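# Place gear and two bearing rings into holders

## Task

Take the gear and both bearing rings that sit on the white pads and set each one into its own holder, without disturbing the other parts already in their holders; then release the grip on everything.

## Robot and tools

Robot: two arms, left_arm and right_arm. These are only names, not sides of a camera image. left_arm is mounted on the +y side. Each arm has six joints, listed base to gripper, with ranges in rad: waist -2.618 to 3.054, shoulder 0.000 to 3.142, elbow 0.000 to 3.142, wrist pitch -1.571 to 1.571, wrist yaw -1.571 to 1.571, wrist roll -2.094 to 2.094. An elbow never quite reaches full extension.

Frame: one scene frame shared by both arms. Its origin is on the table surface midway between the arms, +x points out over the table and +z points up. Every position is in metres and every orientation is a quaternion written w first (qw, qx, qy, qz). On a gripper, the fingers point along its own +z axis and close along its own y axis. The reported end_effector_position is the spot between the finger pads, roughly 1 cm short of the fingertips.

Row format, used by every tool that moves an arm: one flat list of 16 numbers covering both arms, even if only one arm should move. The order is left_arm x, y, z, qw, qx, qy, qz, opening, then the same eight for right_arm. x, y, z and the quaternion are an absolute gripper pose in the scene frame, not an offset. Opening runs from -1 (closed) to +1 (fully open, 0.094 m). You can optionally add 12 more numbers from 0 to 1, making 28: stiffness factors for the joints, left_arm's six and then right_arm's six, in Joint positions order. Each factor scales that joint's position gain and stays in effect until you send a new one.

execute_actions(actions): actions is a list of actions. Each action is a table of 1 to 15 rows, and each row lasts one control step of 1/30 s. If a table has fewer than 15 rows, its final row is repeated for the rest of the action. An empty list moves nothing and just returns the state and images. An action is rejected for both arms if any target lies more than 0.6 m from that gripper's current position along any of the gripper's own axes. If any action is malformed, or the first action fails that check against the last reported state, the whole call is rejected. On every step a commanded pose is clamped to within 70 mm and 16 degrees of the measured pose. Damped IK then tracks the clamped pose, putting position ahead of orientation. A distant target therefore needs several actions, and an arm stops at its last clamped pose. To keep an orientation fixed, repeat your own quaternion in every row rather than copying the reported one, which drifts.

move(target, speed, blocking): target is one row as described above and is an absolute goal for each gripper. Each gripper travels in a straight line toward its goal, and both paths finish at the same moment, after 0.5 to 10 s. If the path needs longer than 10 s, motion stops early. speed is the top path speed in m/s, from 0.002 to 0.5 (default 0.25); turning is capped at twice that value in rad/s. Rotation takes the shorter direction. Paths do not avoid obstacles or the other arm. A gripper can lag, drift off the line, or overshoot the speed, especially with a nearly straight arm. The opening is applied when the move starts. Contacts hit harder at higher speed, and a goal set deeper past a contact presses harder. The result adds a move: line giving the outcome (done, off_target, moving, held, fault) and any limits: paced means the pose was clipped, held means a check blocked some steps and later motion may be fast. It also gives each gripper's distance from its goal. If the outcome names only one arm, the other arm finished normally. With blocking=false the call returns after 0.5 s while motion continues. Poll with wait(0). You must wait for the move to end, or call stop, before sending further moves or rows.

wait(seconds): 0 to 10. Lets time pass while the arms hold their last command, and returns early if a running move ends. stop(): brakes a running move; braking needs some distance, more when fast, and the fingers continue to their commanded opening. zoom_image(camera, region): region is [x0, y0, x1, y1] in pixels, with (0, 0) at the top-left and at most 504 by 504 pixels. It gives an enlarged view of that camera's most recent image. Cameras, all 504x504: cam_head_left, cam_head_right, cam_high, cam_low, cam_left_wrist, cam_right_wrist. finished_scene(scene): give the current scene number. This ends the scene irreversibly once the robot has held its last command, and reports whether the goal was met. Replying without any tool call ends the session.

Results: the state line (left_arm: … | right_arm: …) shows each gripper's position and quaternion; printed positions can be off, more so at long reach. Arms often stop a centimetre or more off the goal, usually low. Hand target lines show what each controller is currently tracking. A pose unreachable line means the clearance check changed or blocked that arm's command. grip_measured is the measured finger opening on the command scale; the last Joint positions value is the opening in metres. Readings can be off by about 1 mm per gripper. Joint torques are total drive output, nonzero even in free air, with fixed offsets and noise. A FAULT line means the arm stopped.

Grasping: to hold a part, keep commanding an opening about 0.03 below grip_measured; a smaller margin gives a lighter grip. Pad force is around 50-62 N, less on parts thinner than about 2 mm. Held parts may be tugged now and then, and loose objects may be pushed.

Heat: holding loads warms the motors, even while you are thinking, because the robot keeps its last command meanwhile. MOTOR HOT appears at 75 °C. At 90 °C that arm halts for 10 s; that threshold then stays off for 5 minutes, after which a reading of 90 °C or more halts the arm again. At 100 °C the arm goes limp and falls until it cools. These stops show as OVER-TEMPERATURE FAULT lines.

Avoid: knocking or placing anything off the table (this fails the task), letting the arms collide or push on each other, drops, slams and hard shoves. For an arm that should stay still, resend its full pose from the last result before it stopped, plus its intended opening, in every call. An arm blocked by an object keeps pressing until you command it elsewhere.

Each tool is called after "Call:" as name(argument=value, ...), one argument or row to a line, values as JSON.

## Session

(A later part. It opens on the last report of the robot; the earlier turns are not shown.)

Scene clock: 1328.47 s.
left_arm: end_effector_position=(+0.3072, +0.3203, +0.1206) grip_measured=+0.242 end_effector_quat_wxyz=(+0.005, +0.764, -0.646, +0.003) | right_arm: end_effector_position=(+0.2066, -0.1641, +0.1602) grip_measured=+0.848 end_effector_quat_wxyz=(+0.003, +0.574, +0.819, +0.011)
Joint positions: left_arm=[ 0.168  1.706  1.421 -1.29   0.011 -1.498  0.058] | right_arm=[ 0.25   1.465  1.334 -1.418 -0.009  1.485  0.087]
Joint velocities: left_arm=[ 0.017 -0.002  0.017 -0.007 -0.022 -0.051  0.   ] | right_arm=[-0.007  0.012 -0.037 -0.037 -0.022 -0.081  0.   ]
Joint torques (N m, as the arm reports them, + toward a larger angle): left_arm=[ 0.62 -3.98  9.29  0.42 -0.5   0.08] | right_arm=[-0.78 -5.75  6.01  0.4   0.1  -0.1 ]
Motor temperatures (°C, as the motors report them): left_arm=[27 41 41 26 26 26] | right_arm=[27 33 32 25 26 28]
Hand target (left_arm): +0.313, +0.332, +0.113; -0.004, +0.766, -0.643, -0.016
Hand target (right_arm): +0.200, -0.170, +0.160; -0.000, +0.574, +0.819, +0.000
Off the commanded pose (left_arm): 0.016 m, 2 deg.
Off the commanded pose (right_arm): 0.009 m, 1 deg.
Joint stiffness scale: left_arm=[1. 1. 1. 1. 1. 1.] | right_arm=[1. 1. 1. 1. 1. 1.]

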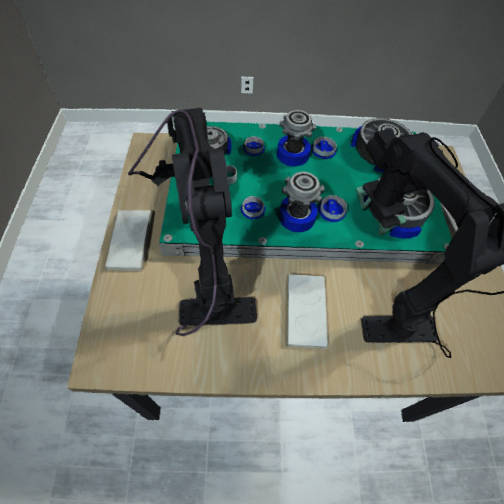

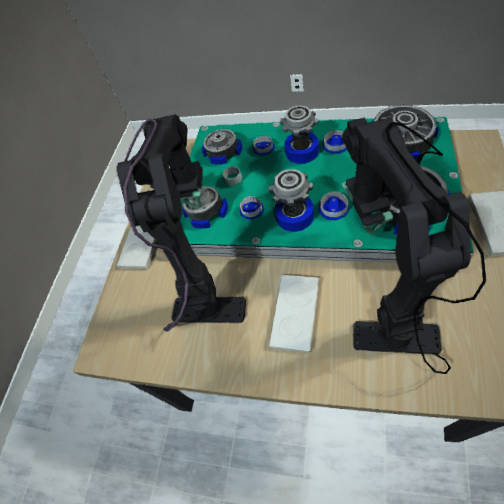

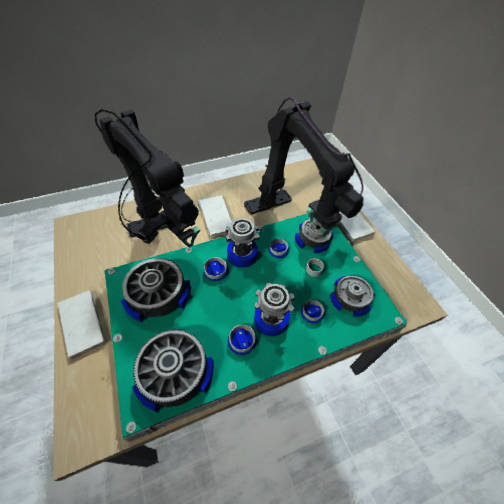

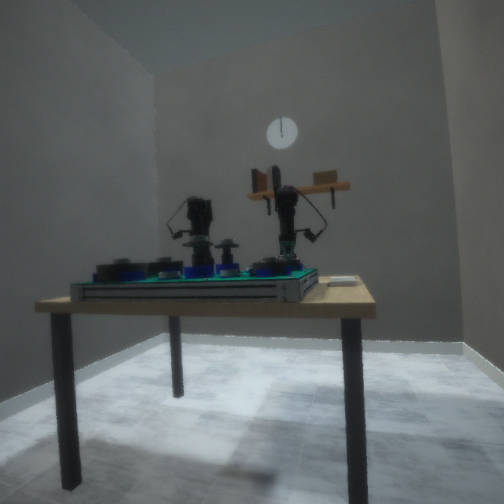

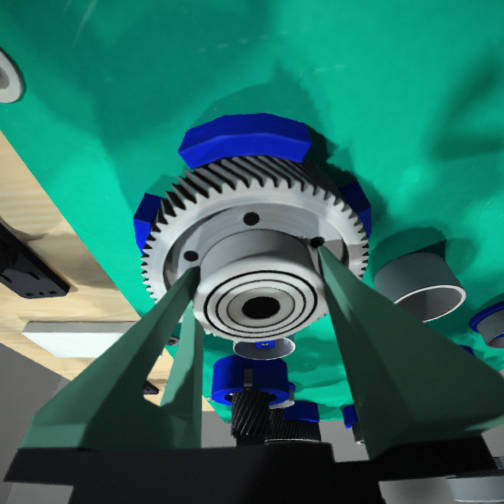

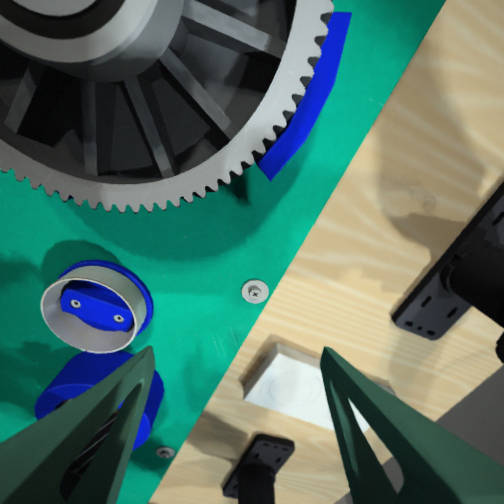

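Call:
execute_actions(
  actions=[
    [[0.3139,0.3314,0.1136,0.0044,-0.766,0.643,0.0137,0.21,0.20,-0.17,0.16,0,0.574,0.819,0,0.85],[0.3140,0.3307,0.1145,0.0045,-0.766,0.643,0.0114,0.21,0.20,-0.17,0.16,0,0.574,0.819,0,0.85],[0.3142,0.3299,0.1155,0.0047,-0.766,0.643,0.0091,0.21,0.20,-0.17,0.16,0,0.574,0.819,0,0.85],[0.3143,0.3292,0.1164,0.0048,-0.766,0.643,0.0068,0.21,0.20,-0.17,0.16,0,0.574,0.819,0,0.85],[0.3145,0.3285,0.1174,0.0049,-0.766,0.643,0.0045,0.21,0.20,-0.17,0.16,0,0.574,0.819,0,0.85],[0.3147,0.3278,0.1184,0.0050,-0.766,0.643,0.0022,0.21,0.20,-0.17,0.16,0,0.574,0.819,0,0.85],[0.3148,0.3271,0.1193,0.0051,-0.766,0.643,-0.0001,0.21,0.20,-0.17,0.16,0,0.574,0.819,0,0.85],[0.3150,0.3263,0.1203,0.0053,-0.766,0.643,-0.0024,0.21,0.20,-0.17,0.16,0,0.574,0.819,0,0.85],[0.3151,0.3256,0.1212,0.0054,-0.766,0.643,-0.0047,0.21,0.20,-0.17,0.16,0,0.574,0.819,0,0.85],[0.3153,0.3249,0.1222,0.0055,-0.766,0.643,-0.0070,0.21,0.20,-0.17,0.16,0,0.574,0.819,0,0.85]],
    [[0.3153,0.3249,0.1222,0.0055,-0.766,0.643,-0.0070,0.22,0.20,-0.17,0.16,0,0.574,0.819,0,0.85],[0.3153,0.3249,0.1222,0.0055,-0.766,0.643,-0.0070,0.23,0.20,-0.17,0.16,0,0.574,0.819,0,0.85],[0.3153,0.3249,0.1222,0.0055,-0.766,0.643,-0.0070,0.24,0.20,-0.17,0.16,0,0.574,0.819,0,0.85],[0.3153,0.3249,0.1222,0.0055,-0.766,0.643,-0.0070,0.25,0.20,-0.17,0.16,0,0.574,0.819,0,0.85],[0.3153,0.3249,0.1222,0.0055,-0.766,0.643,-0.0070,0.26,0.20,-0.17,0.16,0,0.574,0.819,0,0.85],[0.3153,0.3249,0.1222,0.0055,-0.766,0.643,-0.0070,0.28,0.20,-0.17,0.16,0,0.574,0.819,0,0.85],[0.3153,0.3249,0.1222,0.0055,-0.766,0.643,-0.0070,0.30,0.20,-0.17,0.16,0,0.574,0.819,0,0.85],[0.3153,0.3249,0.1222,0.0055,-0.766,0.643,-0.0070,0.33,0.20,-0.17,0.16,0,0.574,0.819,0,0.85],[0.3153,0.3249,0.1222,0.0055,-0.766,0.643,-0.0070,0.36,0.20,-0.17,0.16,0,0.574,0.819,0,0.85],[0.3153,0.3249,0.1222,0.0055,-0.766,0.643,-0.0070,0.39,0.20,-0.17,0.16,0,0.574,0.819,0,0.85],[0.3153,0.3249,0.1222,0.0055,-0.766,0.643,-0.0070,0.42,0.20,-0.17,0.16,0,0.574,0.819,0,0.85],[0.3153,0.3249,0.1222,0.0055,-0.766,0.643,-0.0070,0.45,0.20,-0.17,0.16,0,0.574,0.819,0,0.85],[0.3153,0.3249,0.1222,0.0055,-0.766,0.643,-0.0070,0.47,0.20,-0.17,0.16,0,0.574,0.819,0,0.85]],
  ],
)

Scene clock: 1337.47 s.
left_arm: end_effector_position=(+0.3069, +0.3179, +0.1196) grip_measured=+0.467 end_effector_quat_wxyz=(+0.011, +0.764, -0.645, +0.006) | right_arm: end_effector_position=(+0.2066, -0.1641, +0.1602) grip_measured=+0.848 end_effector_quat_wxyz=(+0.003, +0.574, +0.819, +0.011)
Joint positions: left_arm=[ 0.168  1.709  1.421 -1.293  0.024 -1.499  0.069] | right_arm=[ 0.25   1.465  1.334 -1.418 -0.009  1.485  0.087]
Joint velocities: left_arm=[-0.007 -0.012  0.007 -0.081 -0.022  0.007  0.001] | right_arm=[-0.012 -0.002 -0.007  0.007 -0.139 -0.051 -0.003]
Joint torques (N m, as the arm reports them, + toward a larger angle): left_arm=[ 0.33 -6.29  9.64  0.38 -0.21  0.  ] | right_arm=[-0.77 -5.75  6.    0.41  0.1  -0.09]
Motor temperatures (°C, as the motors report them): left_arm=[27 39 41 26 26 26] | right_arm=[27 33 32 25 26 28]
Hand target (left_arm): +0.315, +0.325, +0.122; -0.006, +0.766, -0.643, +0.007
Hand target (right_arm): +0.200, -0.170, +0.160; -0.000, +0.574, +0.819, +0.000
Off the commanded pose (left_arm): 0.011 m, 2 deg.
Off the commanded pose (right_arm): 0.009 m, 1 deg.
Joint stiffness scale: left_arm=[1. 1. 1. 1. 1. 1.] | right_arm=[1. 1. 1. 1. 1. 1.]

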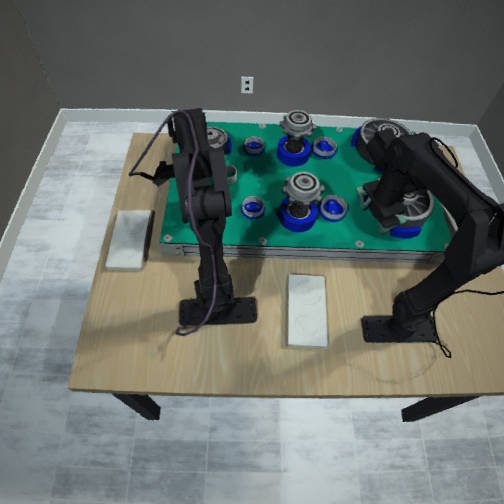

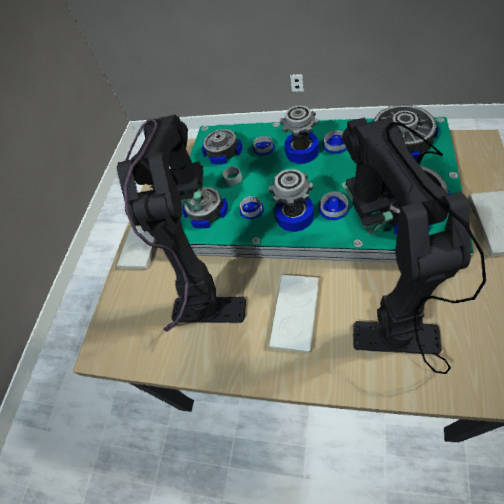

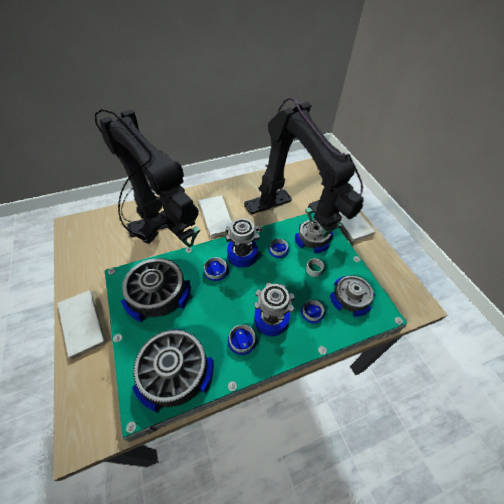

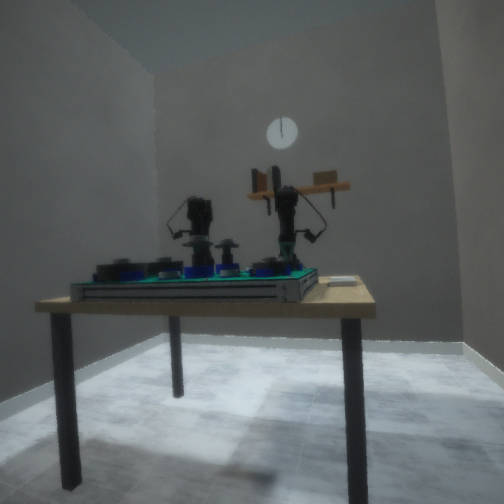

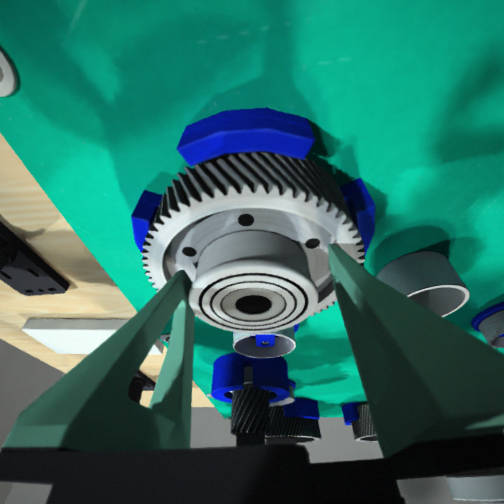

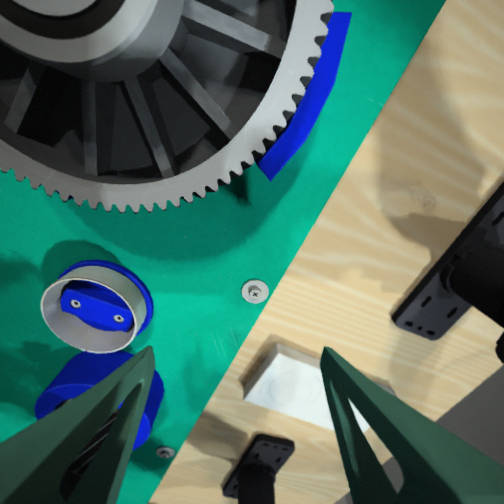

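Call:
move(
  target=[0.300,0.320,0.19,0.0055,-0.766,0.643,-0.0070,0.47,0.20,-0.17,0.16,0,0.574,0.819,0,0.85],
  speed=0.08,
)

Scene clock: 1342.73 s.
left_arm: end_effector_position=(+0.3026, +0.3168, +0.1770) grip_measured=+0.468 end_effector_quat_wxyz=(+0.012, +0.764, -0.645, +0.006) | right_arm: end_effector_position=(+0.2066, -0.1641, +0.1602) grip_measured=+0.848 end_effector_quat_wxyz=(+0.003, +0.574, +0.819, +0.011)
Joint positions: left_arm=[ 0.168  1.709  1.65  -1.525  0.024 -1.499  0.069] | right_arm=[ 0.25   1.465  1.334 -1.418 -0.009  1.485  0.087]
Joint velocities: left_arm=[-0.012 -0.012  0.012 -0.022 -0.095  0.007  0.   ] | right_arm=[ 0.007 -0.012 -0.002 -0.022  0.007  0.037 -0.   ]
Joint torques (N m, as the arm reports them, + toward a larger angle): left_arm=[ 0.07 -9.01  9.55  0.11 -0.21 -0.05] | right_arm=[-0.78 -5.74  6.01  0.41  0.11 -0.1 ]
Motor temperatures (°C, as the motors report them): left_arm=[27 39 41 26 26 26] | right_arm=[27 33 32 25 26 28]
Hand target (left_arm): +0.300, +0.320, +0.190; -0.005, +0.766, -0.643, +0.007
Hand target (right_arm): +0.200, -0.170, +0.160; -0.000, +0.574, +0.819, +0.000
Off the commanded pose (left_arm): 0.014 m, 2 deg.
Off the commanded pose (right_arm): 0.009 m, 1 deg.
Joint stiffness scale: left_arm=[1. 1. 1. 1. 1. 1.] | right_arm=[1. 1. 1. 1. 1. 1.]
move: off_target (left_arm)

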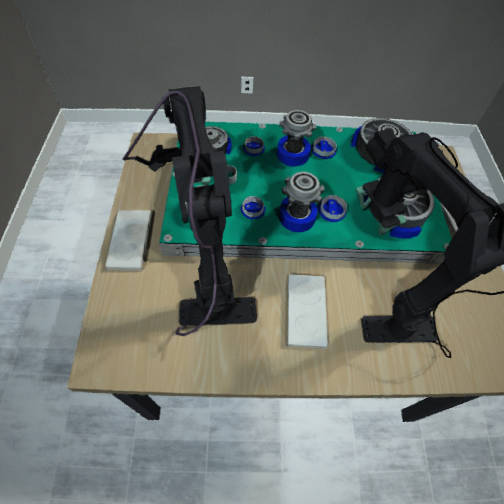

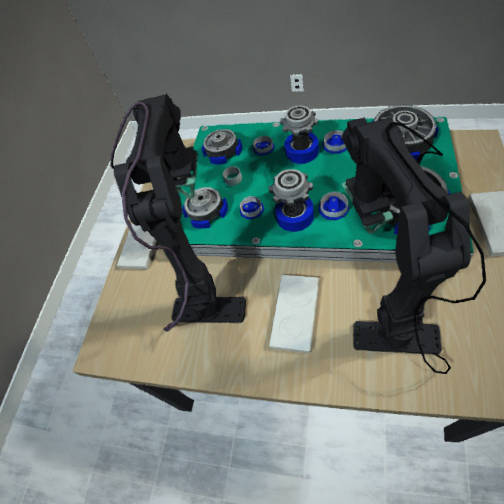

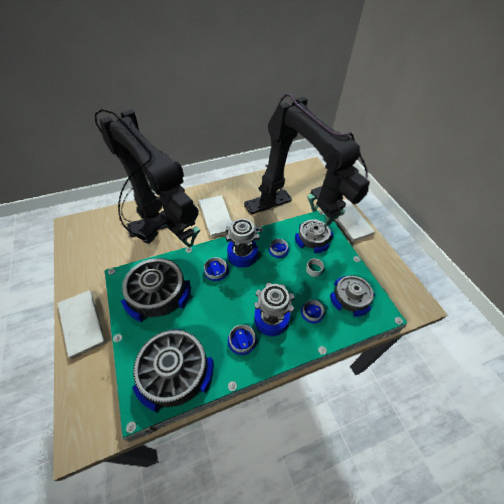

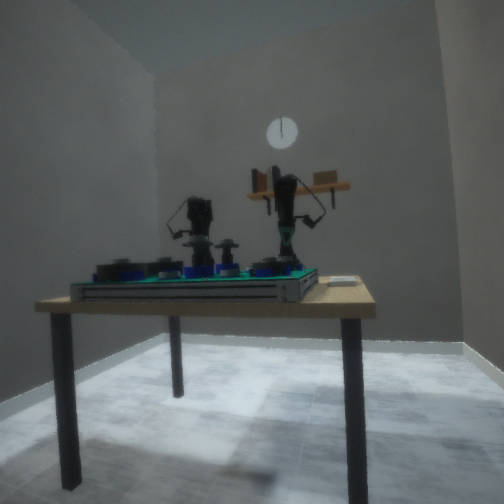

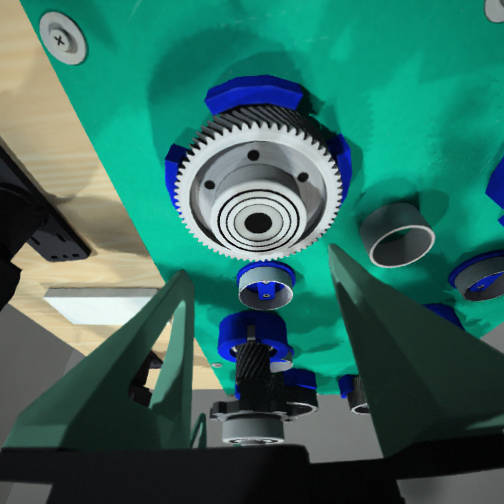

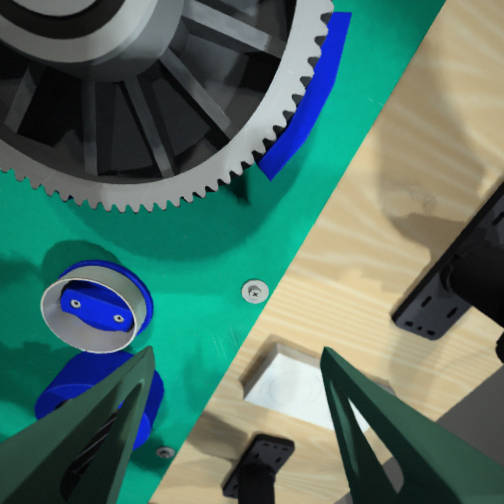

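Call:
zoom_image(
  camera="cam_high",
  region=[285, 200, 345, 260],
)

Call:
zoom_image(
  camera="cam_head_right",
  region=[170, 110, 290, 240],
)

Call:
zoom_image(
  camera="cam_low",
  region=[255, 235, 315, 285],
)

Call:
zoom_image(
  camera="cam_left_wrist",
  region=[150, 60, 370, 320],
)

Region (285, 200, 345, 260) of cam_high's 504x504 image, scaled by 8.400, with more detail than that image has.

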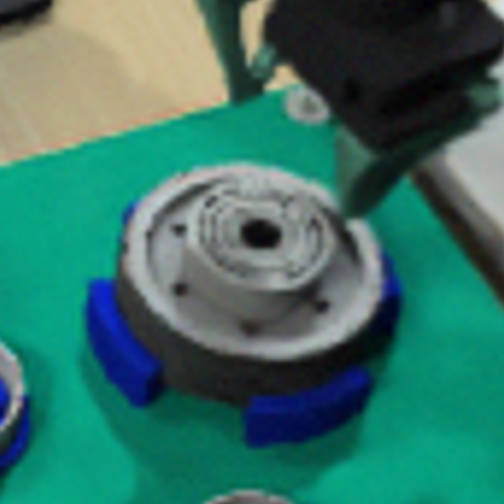

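Region (170, 110, 290, 240) of cam_head_right's 504x504 image, scaled by 3.877, with more detail than that image has; it fills the left 465 columns of this view, and the rest is white.

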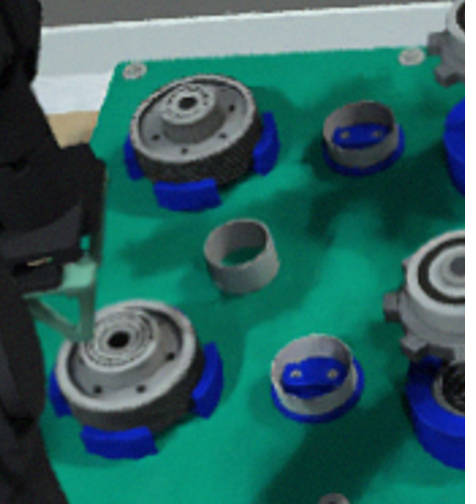

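Region (255, 235, 315, 285) of cam_low's 504x504 image, scaled by 8.400, with more detail than that image has.

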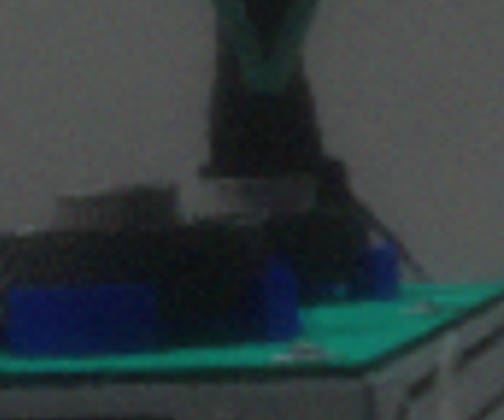

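Region (150, 60, 370, 320) of cam_left_wrist's 504x504 image, scaled by 1.938, with more detail than that image has; it fills the left 426 columns of this view, and the rest is white.

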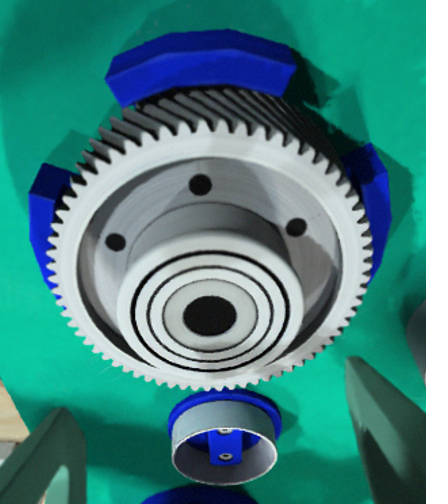

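Call:
finished_scene(
  scene=2,
)

The scene is finished: the task was done.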